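# Move removable shelf to red-labelled rack level, bottles standing

## Task

Relocate the removable shelf to the height of the wall-rack level that carries red labels and slide it in as far as it goes. Every bottle must finish upright on that shelf, and everything must stay in place by itself, not because the robot is holding it. At the end, release everything and pull the grippers away.

## Robot and tools

Robot: two 6-joint arms with parallel grippers, named left_arm and right_arm. Scene frame: origin on the table top midway between the arms, +x out over the table, +z up, left_arm on the +y side. The names are labels, not image sides. Arm bases (URDF root): left_arm at (-0.046, +0.263, 0) m, quat_wxyz (+0.998, 0, 0, -0.066); right_arm at (+0.047, -0.326, 0) m, quat_wxyz (+0.998, 0, 0, +0.055).

execute_actions takes "actions": a list holding zero or one item, plus optional "pictures" (boolean). An empty list only reports the state and includes images. An action item is {"rows": [...], "steps": n} with n from 1 to 15 (default 15, minimum 5 for an action); each step is 1/30 s. Each row is used for one step; if there are fewer rows than steps, the final row repeats. A wait item is {"steps": n} with n up to 300, no rows; it sends nothing and returns after n steps counted from the previous result, including the time spent replying. A refused call moves nothing.

Every row is 14 numbers, one flat list covering both arms even when only one moves: left_arm waist, shoulder, elbow, wrist pitch, wrist yaw, wrist roll, opening, then the same seven for right_arm. The six joint values are absolute target angles in radians, in the same form as the Joint positions line, not offsets. Stated ranges per arm: waist -2.618 to 3.054, shoulder 0.000 to 3.142, elbow 0.000 to 3.142, wrist pitch -1.571 to 1.571, wrist yaw -1.571 to 1.571, wrist roll -2.094 to 2.094. The true end may sit up to 0.036 rad either way. A target beyond a range end by over 0.036 rad, and farther out than the current angle, gets the call refused; a target past the true end is clipped there and the result reports "joint sent to its limit" (possibly about an earlier action). Opening is an absolute value from -1 (closed) to +1 (fully open, pad gap 0.087 m).

Motion limits: each step the sent target stays within a lead of the measured angle: waist 0.202, shoulder 0.258, elbow 0.238, wrist pitch 0.573, wrist yaw and roll 0.522 rad. If targets would move a gripper over 70 mm from where it is, that arm's targets are pulled back proportionally. So large moves need several calls. Friction can leave a joint about 0.031 rad short, and tiny changes may not move it at all.

After a call, arms keep heading to the last row sent while you think or wait, until everything has nearly stopped or some step is HELD. Results are sampled 5 steps before an action ends; those last steps run while you write, before the next action starts.

Results: the state line gives, per arm, end_effector_position (m) and end_effector_quat_wxyz in the scene frame; this is the point between the finger pads, just behind the tips, and may be off more when the arm is stretched. Gripper fingers point along its +z and close along its y. Joint positions and Joint velocities list each arm's six joints (rad, rad/s) then pad gap (m, m/s). grip_measured is the measured opening on the command scale; to hold something command about 0.02 below it (less for a lighter hold). Per-pad force is about 20 N; closing fast can squeeze harder and may pop the fingers open. Readings may be off by about 1 mm. HELD marks steps where your row was partly or wholly not sent. "joint command not followed" means a clearance check altered or blocked joint targets on some steps; the rest of the row still ran. Joint torques are raw drive outputs with offsets and noise, nonzero even in free air. MOTOR HOT appears from 75 °C; at 90 °C that arm halts for 10 s; at 100 °C it goes limp and drops until cool (OVER-TEMPERATURE FAULT). Avoid holding loads longer than necessary.

Cameras: cam_head_left, cam_head_right, cam_left_wrist, cam_right_wrist, each 672x504, sent in that order when pictures are included; calibration (K, distortion, T_world_to_cam) is given in the session and may be slightly off. zoom_image takes "camera" (one of those names) and "region" [x0, y0, x1, y1] in that camera's pixels, top-left origin, at most 504x504; it magnifies the latest image. read_manual with optional "section" ("licences") returns licence text only. finished_scene takes "scene" (the current scene number), ends and grades it, irreversibly; replying with no tool call ends the whole run.

Cautions: never let anything fall or be pushed off the table; do not drop, slam, or shove hard; keep the two arms from striking or pressing on each other. Occasional outside tugs on held parts or pushes on loose items can occur. Before finishing, confirm the shelf and upright bottles are stable unaided, then open and retract.

Each tool is called after ">>>" as a command line: name --argument value for each argument, lists and objects as JSON in quotes; but a table of rows of numbers goes row by row, as --pt "numbers of a row", without its own name.

## Session

>>> execute_actions --actions '[]'

Scene clock: 0.00 s of 6000.00 s.
left_arm: end_effector_position=(+0.3322, +0.2108, +0.3590) grip_measured=+1.000 end_effector_quat_wxyz=(+0.706, +0.046, +0.705, -0.055) | right_arm: end_effector_position=(+0.4292, -0.2775, +0.3533) grip_measured=+0.991 end_effector_quat_wxyz=(+0.702, -0.047, +0.710, +0.043)
Joint positions: left_arm=[ 0.002  1.044  1.037  0.009  0.013 -0.012  0.087] | right_arm=[ 0.014  1.057  1.034  0.011 -0.004 -0.005  0.087]
Joint velocities: left_arm=[-0.012  0.012 -0.017 -0.051 -0.022 -0.022  0.   ] | right_arm=[ 0.002  0.002  0.007  0.066  0.037 -0.022 -0.   ]
Joint torques (N m, as the arm reports them, + toward a larger angle): no reading

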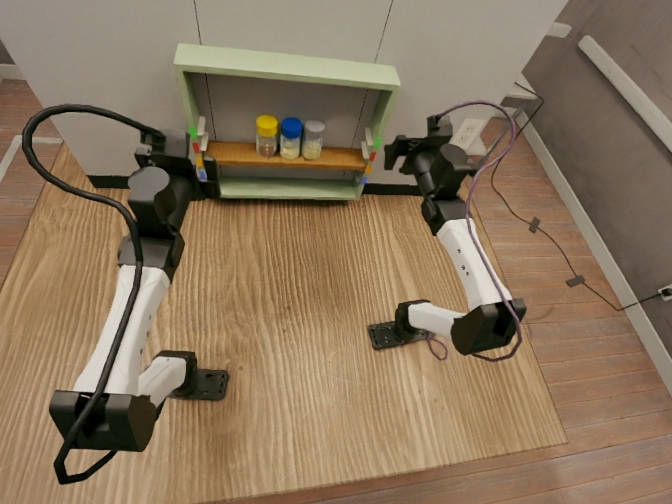

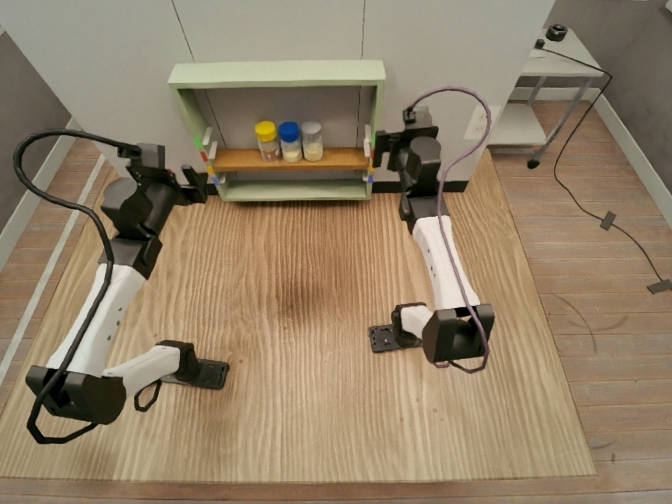

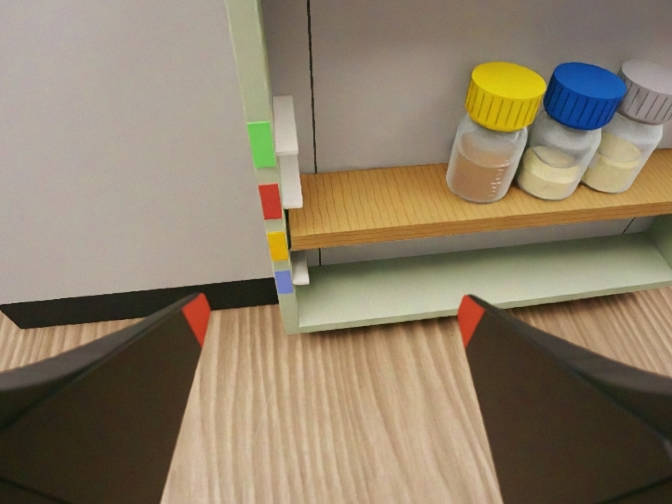

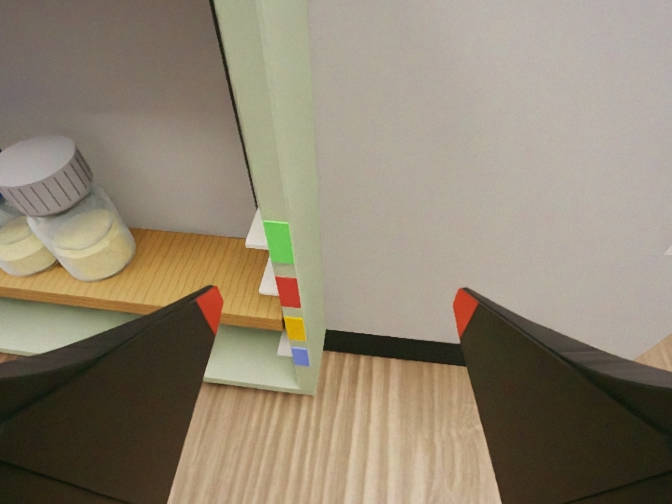

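>>> zoom_image --camera "cam_head_right" --region '[160, 50, 400, 230]'

>>> zoom_image --camera "cam_head_left" --region '[165, 40, 405, 220]'

>>> zoom_image --camera "cam_left_wrist" --region '[220, 50, 620, 350]'

Region (160, 50, 400, 230) of cam_head_right's 672x504 image, scaled by 2.100, with more detail than that image has; it fills the top 378 rows of this view, and the rest is white.

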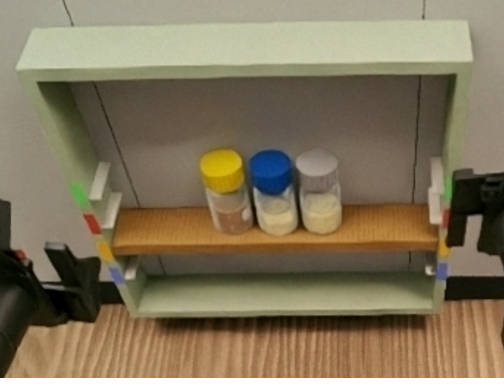

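Region (165, 40, 405, 220) of cam_head_left's 672x504 image, scaled by 2.100, with more detail than that image has; it fills the top 378 rows of this view, and the rest is white.

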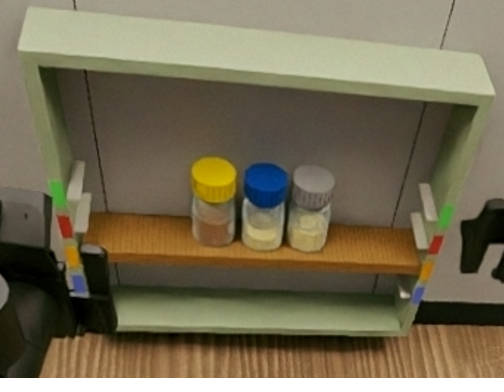

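Region (220, 50, 620, 350) of cam_left_wrist's 672x504 image, scaled by 1.260, with more detail than that image has; it fills the top 378 rows of this view, and the rest is white.

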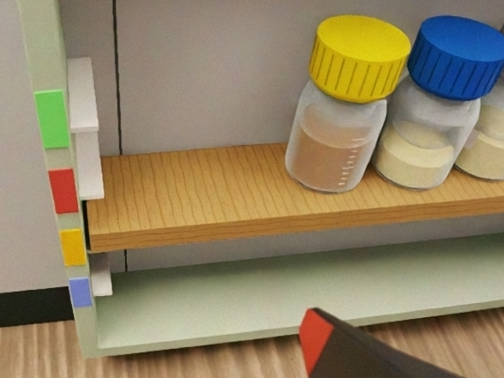

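>>> execute_actions --actions '[{"rows":[[-0.01,1.05,1.03,0.03,-0.01,-0.08,1,0.04,1.057,1.03,0.02,0.03,0.08,1],[-0.02,1.06,1.02,0.05,-0.03,-0.18,1,0.08,1.057,1.02,0.04,0.08,0.18,1],[-0.03,1.08,1.0,0.08,-0.05,-0.3,1,0.13,1.057,1.0,0.06,0.14,0.3,1],[-0.045,1.1,0.98,0.12,-0.08,-0.42,1,0.18,1.06,0.98,0.08,0.2,0.42,1],[-0.06,1.12,0.96,0.16,-0.1,-0.54,1,0.23,1.06,0.96,0.1,0.26,0.54,1],[-0.075,1.15,0.94,0.21,-0.13,-0.66,1,0.28,1.07,0.93,0.14,0.32,0.66,1],[-0.09,1.18,0.92,0.26,-0.15,-0.78,1,0.33,1.08,0.9,0.18,0.38,0.78,1],[-0.105,1.21,0.9,0.31,-0.18,-0.9,1,0.38,1.09,0.87,0.22,0.44,0.9,1],[-0.12,1.24,0.88,0.36,-0.2,-1.02,1,0.42,1.1,0.84,0.26,0.5,1.02,1],[-0.135,1.27,0.86,0.41,-0.23,-1.14,1,0.46,1.115,0.81,0.3,0.55,1.14,1],[-0.15,1.3,0.84,0.46,-0.25,-1.26,1,0.5,1.13,0.78,0.35,0.6,1.26,1],[-0.16,1.33,0.82,0.51,-0.27,-1.36,1,0.53,1.145,0.75,0.4,0.63,1.36,1],[-0.17,1.36,0.8,0.56,-0.29,-1.45,1,0.55,1.16,0.72,0.44,0.66,1.45,1],[-0.18,1.39,0.78,0.61,-0.31,-1.52,1,0.565,1.175,0.69,0.49,0.675,1.52,1],[-0.1935,1.5497,0.6353,0.9144,-0.3255,-1.571,1,0.5726,1.3052,0.4367,0.8685,0.6826,1.571,1]],"steps":15}]'

>>> execute_actions --actions '[{"steps":30}]' --pictures true

Scene clock: 4.83 s of 6000.00 s.
left_arm: end_effector_position=(+0.3655, +0.1613, +0.3190) grip_measured=+1.000 end_effector_quat_wxyz=(+0.651, -0.201, +0.681, -0.269) | right_arm: end_effector_position=(+0.4090, -0.1675, +0.3261) grip_measured=+0.991 end_effector_quat_wxyz=(+0.644, +0.177, +0.687, +0.286)
Joint positions: left_arm=[-0.102  1.186  0.928  0.25  -0.129 -0.68   0.087] | right_arm=[0.382 1.073 0.892 0.175 0.327 0.672 0.087]
Joint velocities: left_arm=[-0.432  1.043 -0.652  1.121 -0.608 -2.747  0.   ] | right_arm=[ 1.248  0.291 -0.877  0.916  1.429  2.791  0.   ]
Joint torques (N m, as the arm reports them, + toward a larger angle): left_arm=[-0.19 -2.55  5.25  1.61  0.01  0.09] | right_arm=[ 0.2  -1.26  6.12  1.76  0.12 -0.12]
Steps of this call (steps 1 to 90: nothing new was sent; then 1.50 s passed at rest; steps 91 to 100: the first 10 steps of this action). Readings (joint positions):
91: left_arm=[0.002 1.044 1.037 0.009 0.010 -0.020] | right_arm=[0.016 1.057 1.034 0.011 0.000 0.006]
92: left_arm=[-0.001 1.044 1.037 0.012 0.005 -0.046] | right_arm=[0.027 1.057 1.034 0.012 0.014 0.033]
94: left_arm=[-0.017 1.049 1.029 0.042 -0.017 -0.148] | right_arm=[0.090 1.057 1.027 0.030 0.068 0.139]
98: left_arm=[-0.072 1.119 0.971 0.172 -0.087 -0.483] | right_arm=[0.287 1.058 0.951 0.115 0.230 0.477]
100: the state above

Scene clock: 5.83 s of 6000.00 s.
left_arm: end_effector_position=(+0.3996, +0.1308, +0.2027) grip_measured=+1.000 end_effector_quat_wxyz=(+0.494, -0.504, +0.517, -0.484) | right_arm: end_effector_position=(+0.4003, -0.1409, +0.2066) grip_measured=+0.991 end_effector_quat_wxyz=(+0.501, +0.497, +0.518, +0.484)
Joint positions: left_arm=[-0.188  1.567  0.624  0.898 -0.317 -1.561  0.087] | right_arm=[0.564 1.316 0.426 0.853 0.671 1.557 0.087]
Joint velocities: left_arm=[-0.017 -0.002 -0.007  0.022  0.022 -0.037  0.   ] | right_arm=[-0.012  0.012 -0.007 -0.022  0.022  0.022 -0.   ]
Joint torques (N m, as the arm reports them, + toward a larger angle): left_arm=[ 0.13 -8.01  6.75  1.81 -0.06  0.01] | right_arm=[ 0.86 -4.67  8.02  1.86  0.17 -0.03]
Kept back: nothing.
Steps of this call (steps 1 to 5: the last 5 steps of your previous action; steps 6 to 30: the robot went on to your last target). Readings (joint positions):
1: left_arm=[-0.117 1.223 0.904 0.289 -0.151 -0.778] | right_arm=[0.424 1.086 0.861 0.207 0.377 0.769]
2: left_arm=[-0.131 1.260 0.880 0.328 -0.172 -0.876] | right_arm=[0.463 1.102 0.829 0.242 0.423 0.867]
4: left_arm=[-0.156 1.331 0.833 0.408 -0.213 -1.072] | right_arm=[0.523 1.138 0.765 0.315 0.503 1.061]
8: left_arm=[-0.187 1.525 0.676 0.695 -0.271 -1.361] | right_arm=[0.564 1.279 0.522 0.641 0.596 1.354]
30: the state above
camera_calibration (this result's frames):
cam_left_wrist: T_world_to_cam=[[0.0502382, -0.0209441, 0.998518, -0.222629], [-0.7744, -0.632174, 0.0257022, 0.404277], [0.630699, -0.774543, -0.0479784, -0.000327964], [0, 0, 0, 1]] pos_world=[0.324464, 0.250657, 0.211892]
cam_right_wrist: T_world_to_cam=[[-0.0196749, -0.0337278, -0.999237, 0.209873], [-0.769849, 0.638194, -0.00638304, 0.421187], [0.637922, 0.769137, -0.0385218, -0.000603618], [0, 0, 0, 1]] pos_world=[0.328765, -0.261256, 0.212379]

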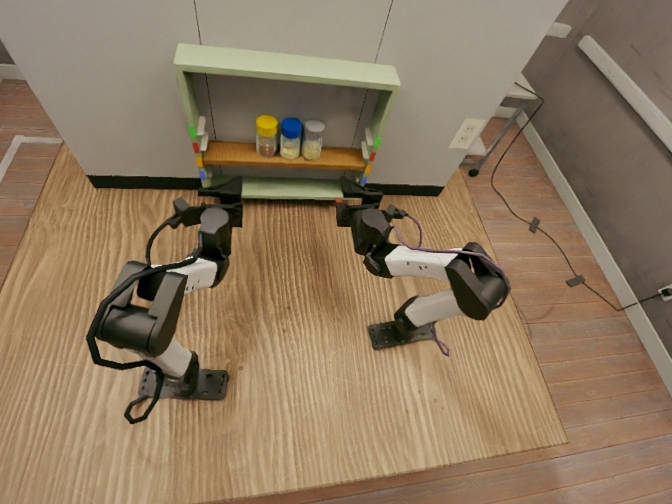

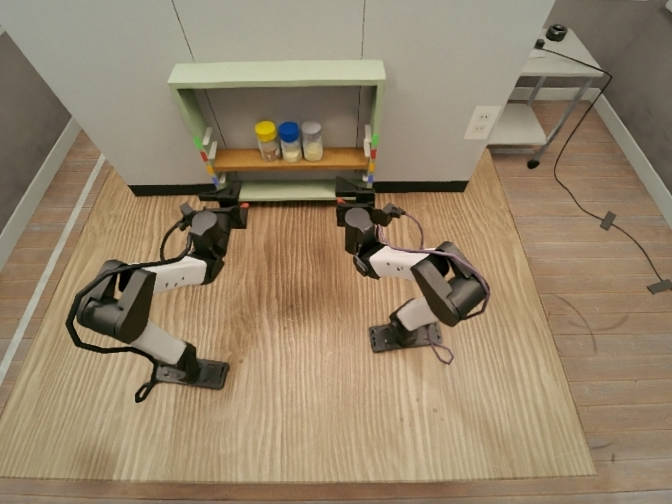

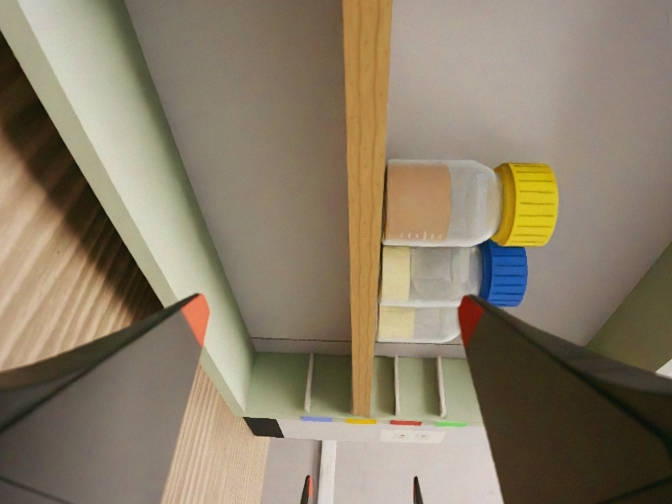

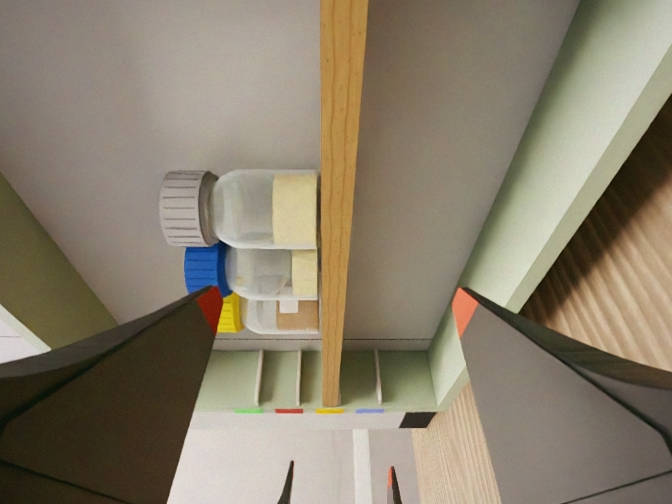

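>>> execute_actions --actions '[{"rows":[[-0.19,1.56,0.646,0.916,-0.322,-1.58,1,0.565,1.317,0.444,0.876,0.675,1.582,1],[-0.185,1.579,0.666,0.919,-0.316,-1.58,1,0.552,1.34,0.458,0.889,0.662,1.582,1],[-0.178,1.604,0.693,0.923,-0.308,-1.58,1,0.535,1.371,0.476,0.907,0.644,1.582,1],[-0.168,1.635,0.727,0.928,-0.299,-1.58,0.9,0.513,1.409,0.498,0.929,0.622,1.582,0.9],[-0.158,1.67,0.764,0.933,-0.288,-1.58,0.9,0.489,1.451,0.523,0.953,0.597,1.582,0.9],[-0.147,1.706,0.803,0.939,-0.276,-1.58,0.8,0.463,1.496,0.549,0.979,0.571,1.582,0.8],[-0.136,1.743,0.843,0.945,-0.265,-1.58,0.8,0.438,1.541,0.575,1.005,0.545,1.582,0.8],[-0.129,1.774,0.886,0.933,-0.258,-1.58,0.7,0.421,1.572,0.609,1.003,0.528,1.582,0.7],[-0.122,1.804,0.926,0.922,-0.251,-1.58,0.7,0.405,1.601,0.642,1.0,0.513,1.582,0.7],[-0.116,1.83,0.962,0.912,-0.245,-1.58,0.6,0.391,1.628,0.671,0.998,0.499,1.582,0.6],[-0.111,1.852,0.992,0.904,-0.24,-1.58,0.6,0.379,1.65,0.695,0.997,0.487,1.582,0.6],[-0.107,1.871,1.018,0.897,-0.236,-1.58,0.6,0.369,1.668,0.715,0.995,0.477,1.582,0.6],[-0.103,1.885,1.037,0.891,-0.233,-1.58,0.6,0.362,1.682,0.731,0.994,0.469,1.582,0.6],[-0.101,1.894,1.05,0.888,-0.231,-1.58,0.6,0.357,1.691,0.741,0.993,0.464,1.582,0.6],[-0.1,1.899,1.056,0.886,-0.23,-1.58,0.6,0.354,1.696,0.746,0.993,0.462,1.582,0.6]],"steps":15}]'

>>> execute_actions --actions '[{"steps":15}]' --pictures true

Scene clock: 8.07 s of 6000.00 s.
left_arm: end_effector_position=(+0.4633, +0.1319, +0.2298) grip_measured=+0.641 end_effector_quat_wxyz=(+0.509, -0.497, +0.486, -0.507) | right_arm: end_effector_position=(+0.4651, -0.1464, +0.2042) grip_measured=+0.641 end_effector_quat_wxyz=(+0.508, +0.510, +0.498, +0.483)
Joint positions: left_arm=[-0.136  1.764  0.879  0.92  -0.28  -1.57   0.072] | right_arm=[0.428 1.569 0.597 0.951 0.577 1.568 0.072]
Joint velocities: left_arm=[ 0.227  0.95   1.14  -0.007  0.168 -0.051 -0.073] | right_arm=[-0.52   0.979  0.867  0.183 -0.52   0.022 -0.074]
Joint torques (N m, as the arm reports them, + toward a larger angle): left_arm=[ 0.87 -7.93  7.19  1.61  0.12  0.06] | right_arm=[-0.7  -5.72  8.83  2.06 -0.07  0.  ]
Steps of this call (steps 1 to 15: the robot went on to your last target; steps 16 to 57: nothing new was sent; steps 58 to 67: the first 10 steps of this action). Readings (joint positions):
58: left_arm=[-0.188 1.567 0.624 0.900 -0.318 -1.564] | right_arm=[0.564 1.316 0.426 0.855 0.671 1.560]
59: left_arm=[-0.188 1.567 0.626 0.900 -0.318 -1.565] | right_arm=[0.564 1.318 0.426 0.858 0.671 1.562]
61: left_arm=[-0.186 1.581 0.651 0.901 -0.316 -1.568] | right_arm=[0.553 1.343 0.441 0.875 0.663 1.565]
65: left_arm=[-0.155 1.695 0.796 0.919 -0.294 -1.570] | right_arm=[0.469 1.492 0.539 0.937 0.608 1.567]
67: the state above

Scene clock: 8.57 s of 6000.00 s.
left_arm: end_effector_position=(+0.5002, +0.1314, +0.2282) grip_measured=+0.600 end_effector_quat_wxyz=(+0.507, -0.493, +0.488, -0.511) | right_arm: end_effector_position=(+0.5012, -0.1418, +0.2133) grip_measured=+0.600 end_effector_quat_wxyz=(+0.503, +0.499, +0.494, +0.504)
Joint positions: left_arm=[-0.106  1.888  1.031  0.895 -0.24  -1.571  0.07 ] | right_arm=[0.363 1.684 0.723 0.978 0.477 1.57  0.07 ]
Joint velocities: left_arm=[-0.012 -0.002  0.002 -0.007  0.007  0.007  0.001] | right_arm=[-0.012  0.002 -0.017  0.007 -0.051 -0.022  0.   ]
Joint torques (N m, as the arm reports them, + toward a larger angle): left_arm=[ 0.99 -9.22  8.05  1.62  0.11  0.03] | right_arm=[-0.87 -5.92  8.89  1.95 -0.1  -0.06]
Kept back: nothing.
Steps of this call (steps 1 to 5: the last 5 steps of your previous action; steps 6 to 15: the robot went on to your last target). Readings (joint positions):
1: left_arm=[-0.128 1.794 0.915 0.919 -0.274 -1.570] | right_arm=[0.412 1.600 0.626 0.956 0.562 1.568]
2: left_arm=[-0.122 1.821 0.948 0.916 -0.268 -1.570] | right_arm=[0.398 1.626 0.652 0.959 0.547 1.569]
4: left_arm=[-0.112 1.862 0.998 0.910 -0.258 -1.571] | right_arm=[0.378 1.663 0.693 0.964 0.523 1.569]
8: left_arm=[-0.106 1.888 1.030 0.898 -0.246 -1.571] | right_arm=[0.363 1.684 0.722 0.972 0.493 1.569]
15: the state above
camera_calibration (this result's frames):
cam_left_wrist: T_world_to_cam=[[-0.0298694, 0.0122895, 0.999478, -0.217719], [-0.771943, -0.635508, -0.0152553, 0.490434], [0.634989, -0.771996, 0.028469, -0.0820387], [0, 0, 0, 1]] pos_world=[0.424178, 0.251017, 0.227423]
cam_right_wrist: T_world_to_cam=[[0.0246728, 0.0100881, -0.999645, 0.202511], [-0.764762, 0.644194, -0.0123745, 0.499059], [0.64384, 0.764796, 0.0236091, -0.0808909], [0, 0, 0, 1]] pos_world=[0.428746, -0.261669, 0.210524]

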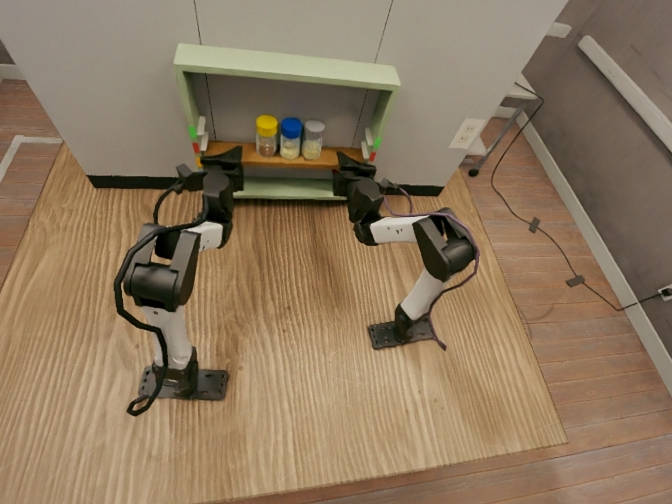

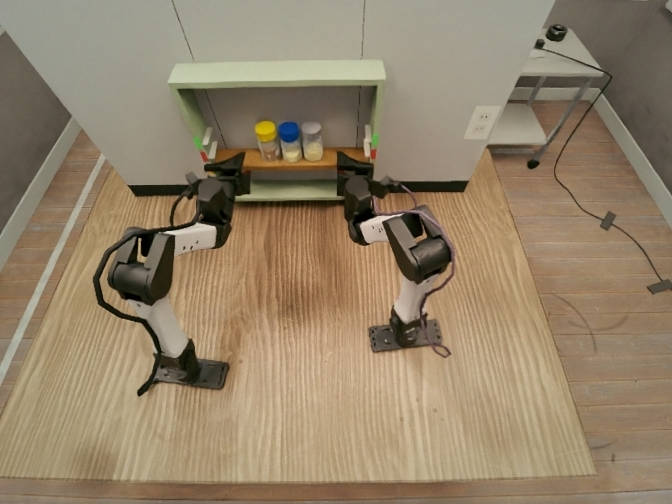

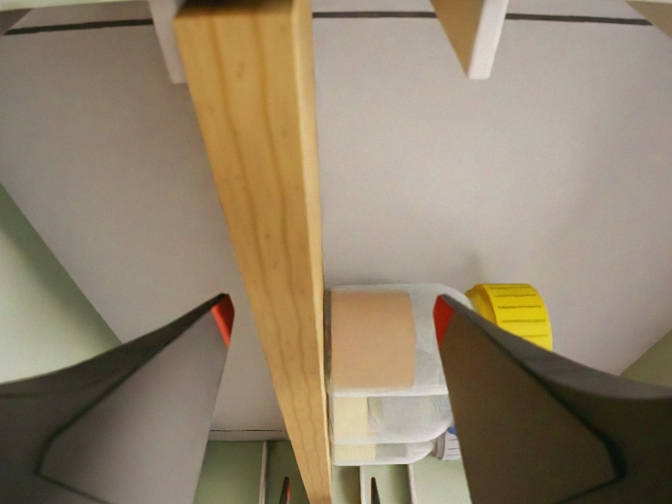

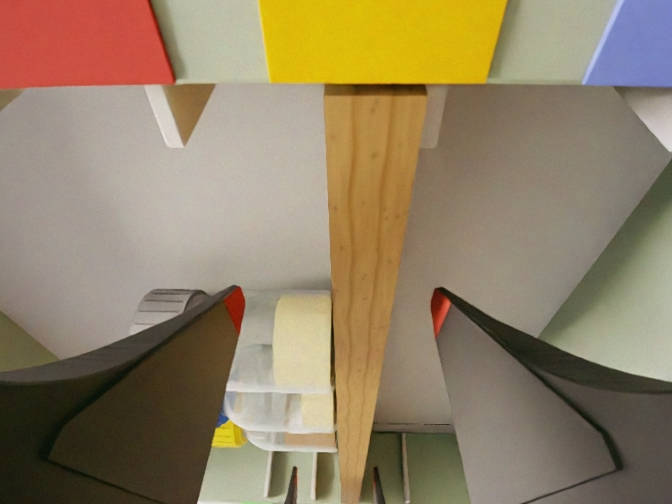

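>>> execute_actions --actions '[{"rows":[[-0.099,1.906,1.062,0.88,-0.229,-1.58,0.55,0.352,1.703,0.752,0.975,0.459,1.582,0.55],[-0.098,1.917,1.074,0.872,-0.227,-1.58,0.5,0.348,1.714,0.762,0.968,0.455,1.582,0.5],[-0.096,1.932,1.09,0.864,-0.225,-1.58,0.45,0.343,1.729,0.777,0.964,0.45,1.582,0.45],[-0.094,1.948,1.108,0.856,-0.223,-1.58,0.4,0.338,1.745,0.793,0.96,0.444,1.582,0.4],[-0.092,1.963,1.125,0.849,-0.221,-1.58,0.35,0.333,1.76,0.808,0.957,0.439,1.582,0.35],[-0.091,1.976,1.14,0.843,-0.219,-1.58,0.3,0.328,1.773,0.821,0.955,0.434,1.582,0.3],[-0.09,1.985,1.15,0.84,-0.218,-1.58,0.25,0.325,1.783,0.831,0.954,0.431,1.582,0.25],[-0.089,1.99,1.156,0.838,-0.217,-1.58,0.2,0.324,1.788,0.836,0.954,0.43,1.582,0.2]],"steps":15}]'

>>> execute_actions --actions '[{"steps":10}]' --pictures true

Scene clock: 10.03 s of 6000.00 s.
left_arm: end_effector_position=(+0.5235, +0.1290, +0.2168) grip_measured=+0.202 end_effector_quat_wxyz=(+0.502, -0.497, +0.496, -0.505) | right_arm: end_effector_position=(+0.5261, -0.1400, +0.2064) grip_measured=+0.202 end_effector_quat_wxyz=(+0.502, +0.500, +0.497, +0.501)
Joint positions: left_arm=[-0.097  1.974  1.129  0.86  -0.227 -1.571  0.053] | right_arm=[0.334 1.775 0.81  0.972 0.449 1.57  0.053]
Joint velocities: left_arm=[ 0.037  0.139  0.037 -0.081  0.037 -0.022 -0.002] | right_arm=[-0.032  0.105  0.046  0.022 -0.051 -0.022 -0.004]
Joint torques (N m, as the arm reports them, + toward a larger angle): left_arm=[  1.04 -10.51   7.99   1.63   0.09   0.07] | right_arm=[-0.81 -6.97  8.75  1.73 -0.11 -0.04]
Steps of this call (steps 1 to 15: the robot went on to your last target; steps 16 to 34: nothing new was sent; steps 35 to 44: the first 10 steps of this action). Readings (joint positions):
35: left_arm=[-0.106 1.888 1.031 0.894 -0.238 -1.571] | right_arm=[0.363 1.684 0.723 0.979 0.473 1.570]
36: left_arm=[-0.106 1.889 1.034 0.892 -0.237 -1.571] | right_arm=[0.363 1.686 0.725 0.979 0.472 1.570]
38: left_arm=[-0.106 1.905 1.056 0.885 -0.236 -1.571] | right_arm=[0.359 1.704 0.744 0.979 0.468 1.570]
42: left_arm=[-0.099 1.958 1.119 0.869 -0.230 -1.571] | right_arm=[0.340 1.760 0.800 0.975 0.453 1.570]
44: the state above

Scene clock: 10.37 s of 6000.00 s.
left_arm: end_effector_position=(+0.5243, +0.1291, +0.2098) grip_measured=+0.200 end_effector_quat_wxyz=(+0.498, -0.500, +0.502, -0.499) | right_arm: end_effector_position=(+0.5262, -0.1389, +0.2039) grip_measured=+0.200 end_effector_quat_wxyz=(+0.500, +0.499, +0.501, +0.500)
Joint positions: left_arm=[-0.096  1.981  1.13   0.846 -0.225 -1.571  0.052] | right_arm=[0.334 1.778 0.81  0.967 0.442 1.57  0.052]
Joint velocities: left_arm=[-0.002  0.022 -0.007  0.007  0.022  0.007  0.001] | right_arm=[-0.007 -0.007  0.002  0.022 -0.007  0.007  0.   ]
Joint torques (N m, as the arm reports them, + toward a larger angle): left_arm=[  0.99 -10.15   8.1    1.62   0.13   0.03] | right_arm=[-0.99 -6.75  8.99  1.72 -0.12 -0.05]
Kept back: nothing.
Steps of this call (steps 1 to 5: the last 5 steps of your previous action; steps 6 to 10: the robot went on to your last target). Readings (joint positions):
1: left_arm=[-0.096 1.978 1.130 0.856 -0.227 -1.571] | right_arm=[0.334 1.777 0.810 0.970 0.447 1.570]
2: left_arm=[-0.096 1.979 1.130 0.852 -0.227 -1.571] | right_arm=[0.334 1.778 0.810 0.968 0.446 1.570]
4: left_arm=[-0.096 1.981 1.130 0.847 -0.226 -1.571] | right_arm=[0.334 1.778 0.810 0.967 0.444 1.570]
8: left_arm=[-0.096 1.981 1.130 0.846 -0.225 -1.571] | right_arm=[0.334 1.778 0.810 0.967 0.443 1.570]
10: the state above
camera_calibration (this result's frames):
cam_left_wrist: T_world_to_cam=[[0.0124095, 0.00242219, 0.99992, -0.219485], [-0.774695, -0.632237, 0.0111459, 0.502726], [0.632214, -0.774771, -0.00596928, -0.0895406], [0, 0, 0, 1]] pos_world=[0.448792, 0.249, 0.21333]
cam_right_wrist: T_world_to_cam=[[0.00937407, 0.00233867, -0.999953, 0.199523], [-0.768818, 0.639443, -0.00571177, 0.516308], [0.639399, 0.768835, 0.00779219, -0.0928702], [0, 0, 0, 1]] pos_world=[0.454458, -0.259214, 0.203186]

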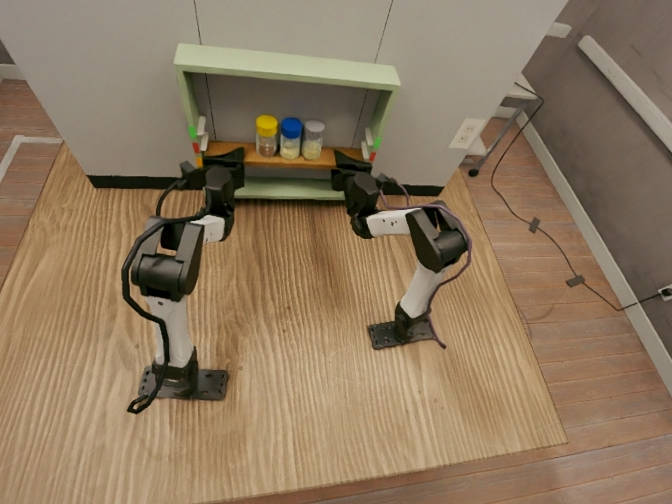

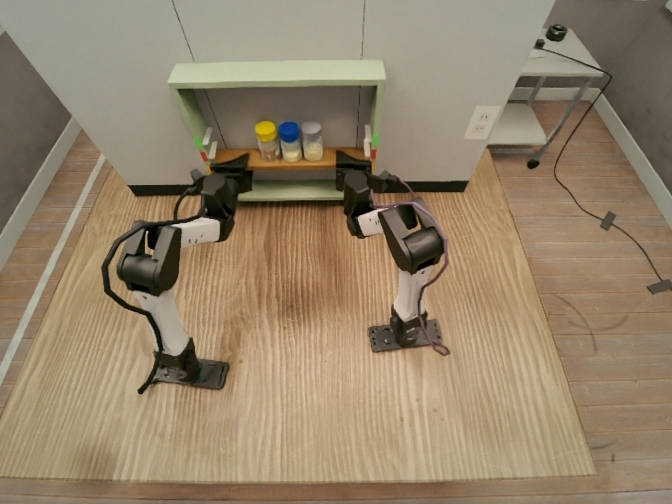

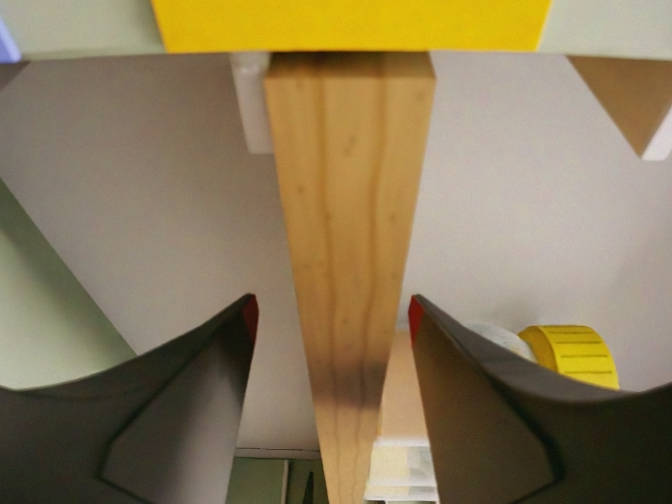

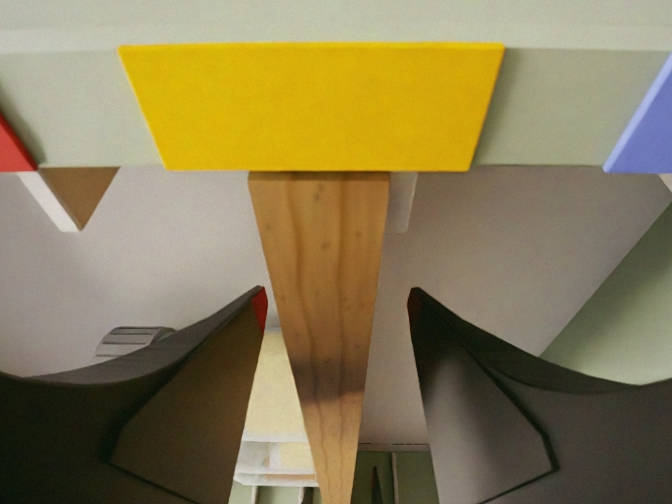

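>>> execute_actions --actions '[{"rows":[[-0.089,1.99,1.16,0.838,-0.217,-1.59,0.1,0.324,1.788,0.838,0.954,0.43,1.582,0.1],[-0.089,1.99,1.164,0.838,-0.217,-1.6,0.0,0.324,1.788,0.84,0.954,0.43,1.582,0.0],[-0.089,1.99,1.164,0.838,-0.217,-1.6,-0.1,0.324,1.788,0.84,0.954,0.43,1.582,-0.1],[-0.089,1.99,1.164,0.838,-0.217,-1.6,-0.2,0.324,1.788,0.84,0.954,0.43,1.582,-0.2],[-0.089,1.99,1.164,0.838,-0.217,-1.6,-0.3,0.324,1.788,0.84,0.954,0.43,1.582,-0.3],[-0.089,1.99,1.164,0.838,-0.217,-1.6,-0.38,0.324,1.788,0.84,0.954,0.43,1.582,-0.38],[-0.089,1.99,1.164,0.838,-0.217,-1.6,-0.44,0.324,1.788,0.84,0.954,0.43,1.582,-0.44],[-0.089,1.99,1.164,0.838,-0.217,-1.6,-0.48,0.324,1.788,0.84,0.954,0.43,1.582,-0.48],[-0.089,1.99,1.164,0.838,-0.217,-1.6,-0.51,0.324,1.788,0.84,0.954,0.43,1.582,-0.51],[-0.089,1.99,1.164,0.838,-0.217,-1.6,-0.54,0.324,1.788,0.84,0.954,0.43,1.582,-0.54],[-0.089,1.99,1.164,0.838,-0.217,-1.6,-0.56,0.324,1.788,0.84,0.954,0.43,1.582,-0.56],[-0.089,1.99,1.164,0.838,-0.217,-1.6,-0.58,0.324,1.788,0.84,0.954,0.43,1.582,-0.58],[-0.089,1.99,1.164,0.838,-0.217,-1.6,-0.6,0.324,1.788,0.84,0.954,0.43,1.582,-0.6],[-0.089,1.99,1.164,0.838,-0.217,-1.6,-0.62,0.324,1.788,0.84,0.954,0.43,1.582,-0.62],[-0.089,1.99,1.164,0.838,-0.217,-1.6,-0.64,0.324,1.788,0.84,0.954,0.43,1.582,-0.64]],"steps":15}]'

>>> execute_actions --actions '[{"steps":10}]' --pictures true

Scene clock: 11.53 s of 6000.00 s.
left_arm: end_effector_position=(+0.5254, +0.1287, +0.2145) grip_measured=-0.524 end_effector_quat_wxyz=(+0.495, -0.503, +0.495, -0.507) | right_arm: end_effector_position=(+0.5262, -0.1388, +0.2039) grip_measured=-0.524 end_effector_quat_wxyz=(+0.499, +0.499, +0.501, +0.500)
Joint positions: left_arm=[-0.096  1.981  1.138  0.846 -0.224 -1.59   0.021] | right_arm=[0.334 1.778 0.81  0.967 0.441 1.57  0.021]
Joint velocities: left_arm=[-0.007  0.007  0.042 -0.022  0.022  0.007 -0.026] | right_arm=[-0.027 -0.002 -0.002 -0.007 -0.007  0.007 -0.027]
Joint torques (N m, as the arm reports them, + toward a larger angle): left_arm=[  1.04 -10.34   8.02   1.61   0.1    0.06] | right_arm=[-0.95 -6.93  9.28  1.71 -0.09 -0.06]
Steps of this call (steps 1 to 25: the robot went on to your last target; steps 26 to 35: the first 10 steps of this action). Readings (joint positions):
26: left_arm=[-0.096 1.981 1.130 0.846 -0.225 -1.573] | right_arm=[0.334 1.778 0.810 0.967 0.441 1.570]
27: left_arm=[-0.096 1.981 1.130 0.846 -0.225 -1.576] | right_arm=[0.334 1.778 0.810 0.967 0.441 1.570]
29: left_arm=[-0.096 1.981 1.130 0.846 -0.225 -1.582] | right_arm=[0.334 1.778 0.810 0.967 0.441 1.570]
33: left_arm=[-0.096 1.981 1.132 0.847 -0.225 -1.589] | right_arm=[0.334 1.778 0.810 0.967 0.441 1.570]
35: the state above

Scene clock: 11.87 s of 6000.00 s.
left_arm: end_effector_position=(+0.5257, +0.1286, +0.2148) grip_measured=-0.596 end_effector_quat_wxyz=(+0.495, -0.503, +0.495, -0.507) | right_arm: end_effector_position=(+0.5268, -0.1385, +0.2053) grip_measured=-0.609 end_effector_quat_wxyz=(+0.499, +0.499, +0.500, +0.501)
Joint positions: left_arm=[-0.096  1.981  1.14   0.844 -0.224 -1.591  0.018] | right_arm=[0.334 1.778 0.814 0.966 0.441 1.571 0.017]
Joint velocities: left_arm=[-0.007  0.002 -0.002 -0.066 -0.022 -0.037  0.   ] | right_arm=[ 0.002 -0.032  0.012 -0.051 -0.007 -0.051  0.001]
Joint torques (N m, as the arm reports them, + toward a larger angle): left_arm=[  1.01 -10.28   8.02   1.64   0.11   0.03] | right_arm=[-0.92 -6.76  9.01  1.73 -0.09 -0.07]
Kept back: nothing.
Steps of this call (steps 1 to 5: the last 5 steps of your previous action; steps 6 to 10: the robot went on to your last target). Readings (joint positions):
1: left_arm=[-0.096 1.981 1.140 0.846 -0.224 -1.590] | right_arm=[0.334 1.778 0.810 0.967 0.441 1.570]
2: left_arm=[-0.096 1.981 1.140 0.845 -0.224 -1.590] | right_arm=[0.334 1.778 0.811 0.967 0.441 1.570]
4: left_arm=[-0.096 1.981 1.140 0.844 -0.224 -1.591] | right_arm=[0.334 1.778 0.814 0.966 0.441 1.571]
8: left_arm=[-0.096 1.981 1.140 0.844 -0.224 -1.591] | right_arm=[0.334 1.778 0.814 0.966 0.441 1.571]
10: the state above
camera_calibration (this result's frames):
cam_left_wrist: T_world_to_cam=[[0.00430938, 0.0233848, 0.999717, -0.222961], [-0.775286, -0.63135, 0.0181101, 0.50217], [0.631595, -0.775145, 0.0154092, -0.0949756], [0, 0, 0, 1]] pos_world=[0.450272, 0.248639, 0.215267]
cam_right_wrist: T_world_to_cam=[[0.011779, 0.00463852, -0.99992, 0.199998], [-0.769291, 0.638869, -0.00609859, 0.516723], [0.638789, 0.769302, 0.0110936, -0.093835], [0, 0, 0, 1]] pos_world=[0.455096, -0.258859, 0.204174]

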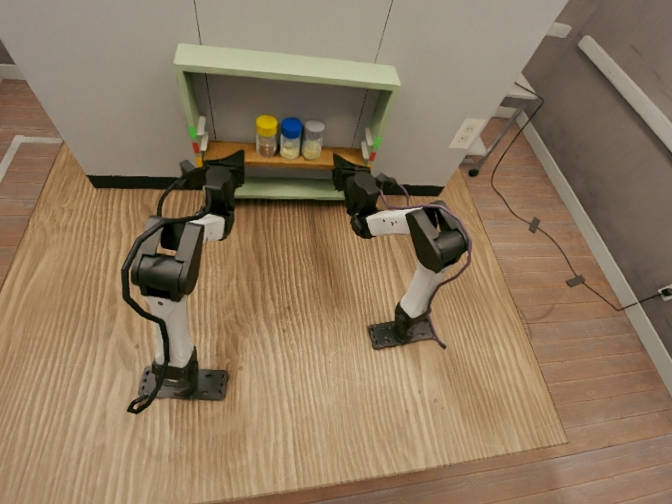

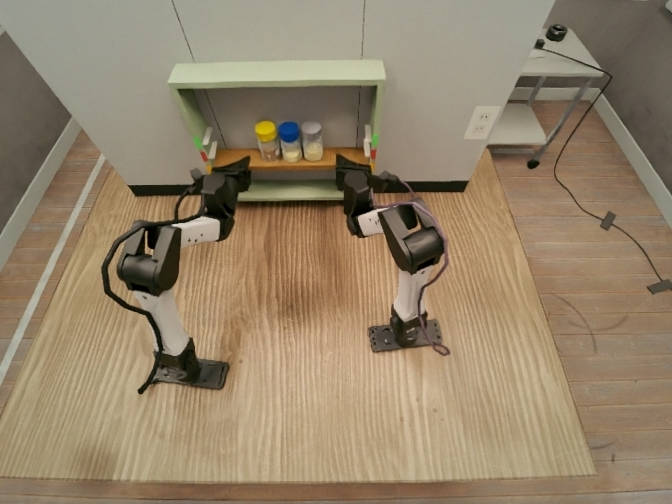

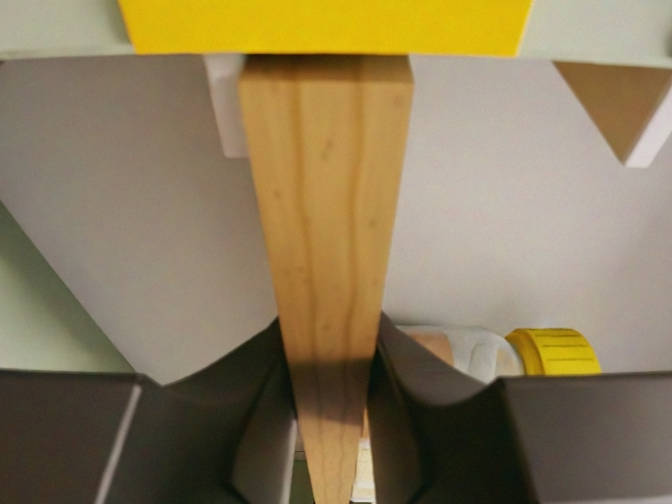

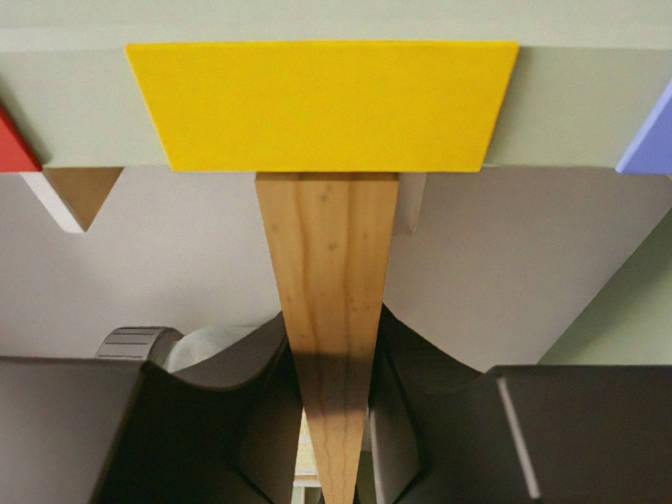

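>>> execute_actions --actions '[{"rows":[[-0.092,1.975,1.166,0.838,-0.22,-1.595,-0.64,0.33,1.772,0.842,0.954,0.436,1.577,-0.64],[-0.096,1.964,1.168,0.838,-0.224,-1.591,-0.64,0.334,1.76,0.844,0.954,0.441,1.572,-0.64],[-0.096,1.957,1.171,0.838,-0.224,-1.591,-0.64,0.334,1.752,0.847,0.953,0.441,1.572,-0.64],[-0.096,1.951,1.174,0.838,-0.224,-1.591,-0.64,0.334,1.745,0.85,0.953,0.441,1.572,-0.64],[-0.096,1.945,1.177,0.838,-0.224,-1.591,-0.64,0.334,1.738,0.853,0.952,0.441,1.572,-0.64],[-0.096,1.94,1.18,0.838,-0.224,-1.591,-0.64,0.334,1.732,0.856,0.952,0.441,1.572,-0.64],[-0.096,1.935,1.183,0.838,-0.224,-1.591,-0.64,0.334,1.726,0.859,0.951,0.441,1.572,-0.64],[-0.096,1.931,1.185,0.838,-0.224,-1.591,-0.64,0.334,1.721,0.862,0.95,0.441,1.572,-0.64],[-0.096,1.929,1.186,0.838,-0.224,-1.591,-0.64,0.334,1.718,0.863,0.95,0.441,1.572,-0.64]],"steps":15}]'

>>> execute_actions --actions '[{"steps":10}]' --pictures true

Scene clock: 13.93 s of 6000.00 s.
left_arm: end_effector_position=(+0.5254, +0.1285, +0.2165) grip_measured=-0.596 end_effector_quat_wxyz=(+0.492, -0.505, +0.499, -0.503) | right_arm: end_effector_position=(+0.5258, -0.1389, +0.2071) grip_measured=-0.609 end_effector_quat_wxyz=(+0.497, +0.501, +0.507, +0.495)
Joint positions: left_arm=[-0.096  1.97   1.146  0.814 -0.223 -1.591  0.018] | right_arm=[0.334 1.755 0.821 0.915 0.441 1.571 0.017]
Joint velocities: left_arm=[-0.012 -0.042  0.017 -0.198  0.066 -0.022 -0.   ] | right_arm=[-0.002 -0.071  0.022 -0.139 -0.007 -0.066  0.   ]
Joint torques (N m, as the arm reports them, + toward a larger angle): left_arm=[  0.49 -14.01   9.22   2.17  -0.05   0.11] | right_arm=[ 0.06 -9.9  10.38  2.42  0.03 -0.19]
Steps of this call (steps 1 to 15: the robot went on to your last target; steps 16 to 52: nothing new was sent; steps 53 to 62: the first 10 steps of this action). Readings (joint positions):
53: left_arm=[-0.096 1.981 1.140 0.844 -0.224 -1.591] | right_arm=[0.334 1.778 0.814 0.966 0.441 1.571]
54: left_arm=[-0.096 1.981 1.140 0.844 -0.224 -1.591] | right_arm=[0.334 1.778 0.814 0.966 0.441 1.571]
56: left_arm=[-0.096 1.981 1.140 0.844 -0.224 -1.591] | right_arm=[0.334 1.775 0.815 0.959 0.441 1.571]
60: left_arm=[-0.096 1.973 1.144 0.826 -0.224 -1.591] | right_arm=[0.334 1.761 0.820 0.928 0.441 1.571]
62: the state above

Scene clock: 14.27 s of 6000.00 s.
left_arm: end_effector_position=(+0.5254, +0.1284, +0.2165) grip_measured=-0.596 end_effector_quat_wxyz=(+0.491, -0.506, +0.501, -0.502) | right_arm: end_effector_position=(+0.5257, -0.1390, +0.2072) grip_measured=-0.609 end_effector_quat_wxyz=(+0.496, +0.502, +0.509, +0.493)
Joint positions: left_arm=[-0.096  1.966  1.149  0.803 -0.223 -1.591  0.018] | right_arm=[0.334 1.751 0.823 0.903 0.441 1.571 0.017]
Joint velocities: left_arm=[ 0.002  0.002 -0.002 -0.022  0.051 -0.037 -0.   ] | right_arm=[-0.007 -0.002  0.002 -0.081  0.022  0.022 -0.   ]
Joint torques (N m, as the arm reports them, + toward a larger angle): left_arm=[  0.48 -14.     9.05   2.08   0.01   0.1 ] | right_arm=[-0.05 -9.7  10.32  2.33  0.   -0.17]
Kept back: nothing.
Steps of this call (steps 1 to 5: the last 5 steps of your previous action; steps 6 to 10: the robot went on to your last target). Readings (joint positions):
1: left_arm=[-0.096 1.968 1.147 0.810 -0.223 -1.591] | right_arm=[0.334 1.753 0.822 0.911 0.441 1.571]
2: left_arm=[-0.096 1.968 1.148 0.808 -0.223 -1.591] | right_arm=[0.334 1.752 0.822 0.908 0.441 1.571]
4: left_arm=[-0.096 1.967 1.148 0.805 -0.223 -1.591] | right_arm=[0.334 1.751 0.823 0.905 0.441 1.571]
8: left_arm=[-0.096 1.966 1.149 0.804 -0.223 -1.591] | right_arm=[0.334 1.751 0.823 0.903 0.441 1.571]
10: the state above
camera_calibration (this result's frames):
cam_left_wrist: T_world_to_cam=[[0.0218032, 0.0193207, 0.999576, -0.233293], [-0.775837, -0.630262, 0.0291052, 0.499547], [0.630557, -0.776142, 0.00124794, -0.0912454], [0, 0, 0, 1]] pos_world=[0.450189, 0.248533, 0.218769]
cam_right_wrist: T_world_to_cam=[[-0.0116415, -0.0065123, -0.999911, 0.212702], [-0.769307, 0.638862, 0.00479586, 0.513981], [0.638774, 0.769294, -0.0124473, -0.0878826], [0, 0, 0, 1]] pos_world=[0.454022, -0.25937, 0.209125]

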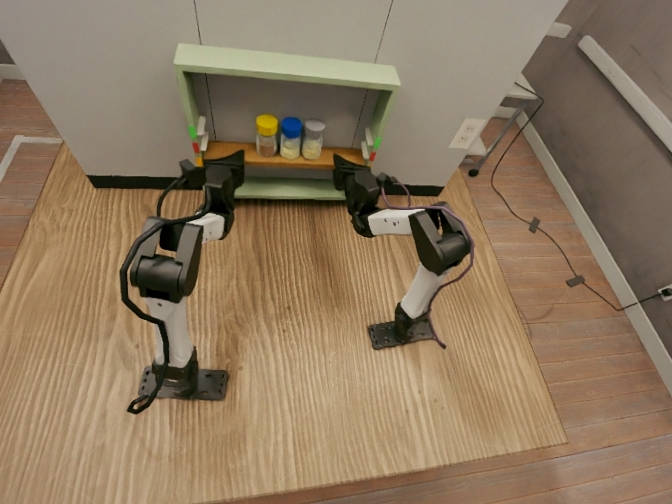

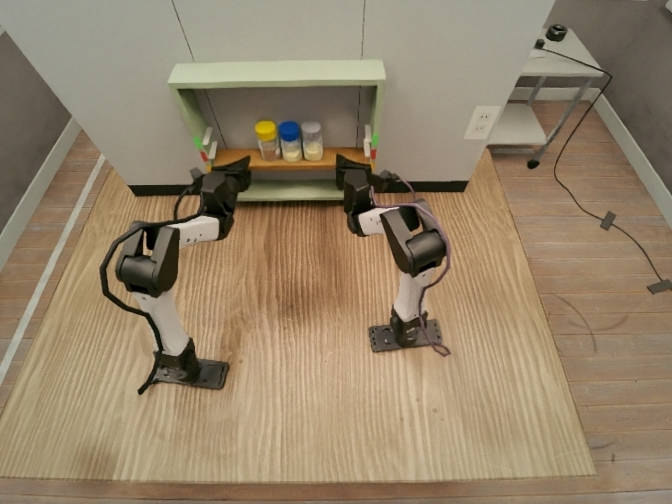

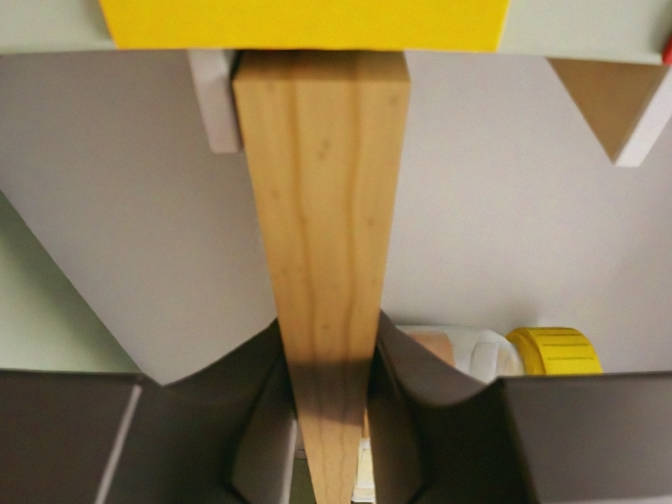

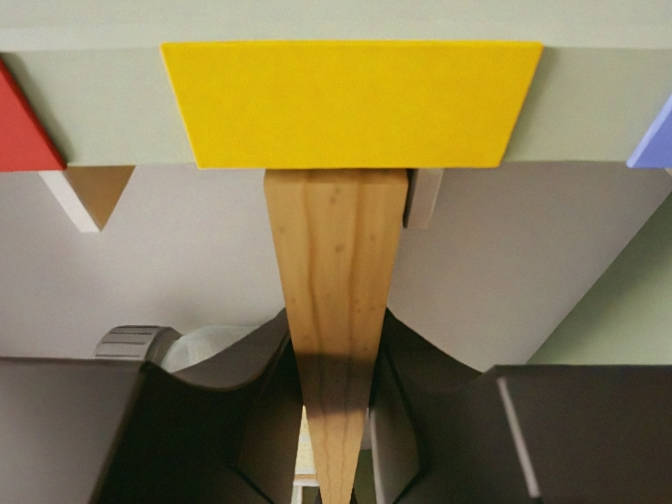

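>>> execute_actions --actions '[{"rows":[[-0.096,1.927,1.188,0.845,-0.224,-1.591,-0.64,0.334,1.717,0.865,0.957,0.441,1.572,-0.64],[-0.096,1.925,1.19,0.852,-0.224,-1.591,-0.64,0.334,1.715,0.867,0.964,0.441,1.572,-0.64],[-0.096,1.923,1.192,0.859,-0.224,-1.591,-0.64,0.334,1.713,0.869,0.971,0.441,1.572,-0.64],[-0.096,1.92,1.194,0.866,-0.224,-1.591,-0.64,0.334,1.711,0.871,0.978,0.441,1.572,-0.64],[-0.096,1.917,1.196,0.873,-0.224,-1.591,-0.64,0.334,1.709,0.873,0.985,0.441,1.572,-0.64],[-0.096,1.914,1.198,0.88,-0.224,-1.591,-0.64,0.334,1.707,0.875,0.992,0.441,1.572,-0.64],[-0.096,1.912,1.2,0.885,-0.224,-1.591,-0.64,0.334,1.706,0.877,0.998,0.441,1.572,-0.64]],"steps":15}]'

>>> execute_actions --actions '[{"steps":10}]'

Scene clock: 17.60 s of 6000.00 s.
left_arm: end_effector_position=(+0.5251, +0.1283, +0.2177) grip_measured=-0.596 end_effector_quat_wxyz=(+0.491, -0.506, +0.500, -0.503) | right_arm: end_effector_position=(+0.5255, -0.1391, +0.2083) grip_measured=-0.609 end_effector_quat_wxyz=(+0.496, +0.502, +0.508, +0.494)
Joint positions: left_arm=[-0.096  1.964  1.149  0.803 -0.222 -1.591  0.018] | right_arm=[0.334 1.748 0.823 0.903 0.441 1.571 0.017]
Joint velocities: left_arm=[-0.002 -0.002  0.007 -0.022 -0.037  0.007 -0.   ] | right_arm=[-0.012 -0.007 -0.007 -0.007  0.051 -0.022 -0.001]
Joint torques (N m, as the arm reports them, + toward a larger angle): left_arm=[  0.48 -15.13  10.04   2.5   -0.01   0.12] | right_arm=[  0.1  -10.53  11.37   2.78   0.04  -0.18]
Steps of this call (steps 1 to 30: the robot went on to your last target; steps 31 to 90: nothing new was sent; steps 91 to 100: the first 10 steps of this action). Readings (joint positions):
91: left_arm=[-0.096 1.966 1.149 0.803 -0.223 -1.591] | right_arm=[0.334 1.751 0.823 0.903 0.441 1.571]
92: left_arm=[-0.096 1.966 1.149 0.803 -0.223 -1.591] | right_arm=[0.334 1.751 0.823 0.903 0.441 1.571]
94: left_arm=[-0.096 1.966 1.149 0.803 -0.222 -1.591] | right_arm=[0.334 1.750 0.823 0.903 0.441 1.571]
98: left_arm=[-0.096 1.964 1.149 0.803 -0.222 -1.591] | right_arm=[0.334 1.748 0.823 0.903 0.441 1.571]
100: the state above

Scene clock: 17.93 s of 6000.00 s.
left_arm: end_effector_position=(+0.5251, +0.1283, +0.2177) grip_measured=-0.596 end_effector_quat_wxyz=(+0.491, -0.506, +0.500, -0.503) | right_arm: end_effector_position=(+0.5255, -0.1391, +0.2083) grip_measured=-0.609 end_effector_quat_wxyz=(+0.496, +0.502, +0.508, +0.494)
Joint positions: left_arm=[-0.096  1.964  1.149  0.803 -0.222 -1.591  0.018] | right_arm=[0.334 1.748 0.823 0.903 0.441 1.571 0.017]
Joint velocities: left_arm=[-0.022 -0.002  0.007  0.037  0.066 -0.022 -0.   ] | right_arm=[-0.002 -0.022  0.017  0.066 -0.037 -0.022 -0.001]
Joint torques (N m, as the arm reports them, + toward a larger angle): left_arm=[  0.49 -15.12  10.04   2.52   0.     0.12] | right_arm=[ -0.03 -10.49  11.47   2.78   0.05  -0.15]
Kept back: nothing.
Steps of this call (steps 1 to 5: the last 5 steps of your previous action; steps 6 to 10: the robot went on to your last target). Readings (joint positions):
1: left_arm=[-0.096 1.964 1.149 0.803 -0.222 -1.591] | right_arm=[0.334 1.748 0.823 0.903 0.441 1.571]
2: left_arm=[-0.096 1.964 1.149 0.803 -0.222 -1.591] | right_arm=[0.334 1.748 0.823 0.903 0.441 1.571]
4: left_arm=[-0.096 1.964 1.149 0.803 -0.222 -1.591] | right_arm=[0.334 1.748 0.823 0.903 0.441 1.571]
8: left_arm=[-0.096 1.964 1.149 0.803 -0.222 -1.591] | right_arm=[0.334 1.748 0.823 0.903 0.441 1.571]
10: the state above


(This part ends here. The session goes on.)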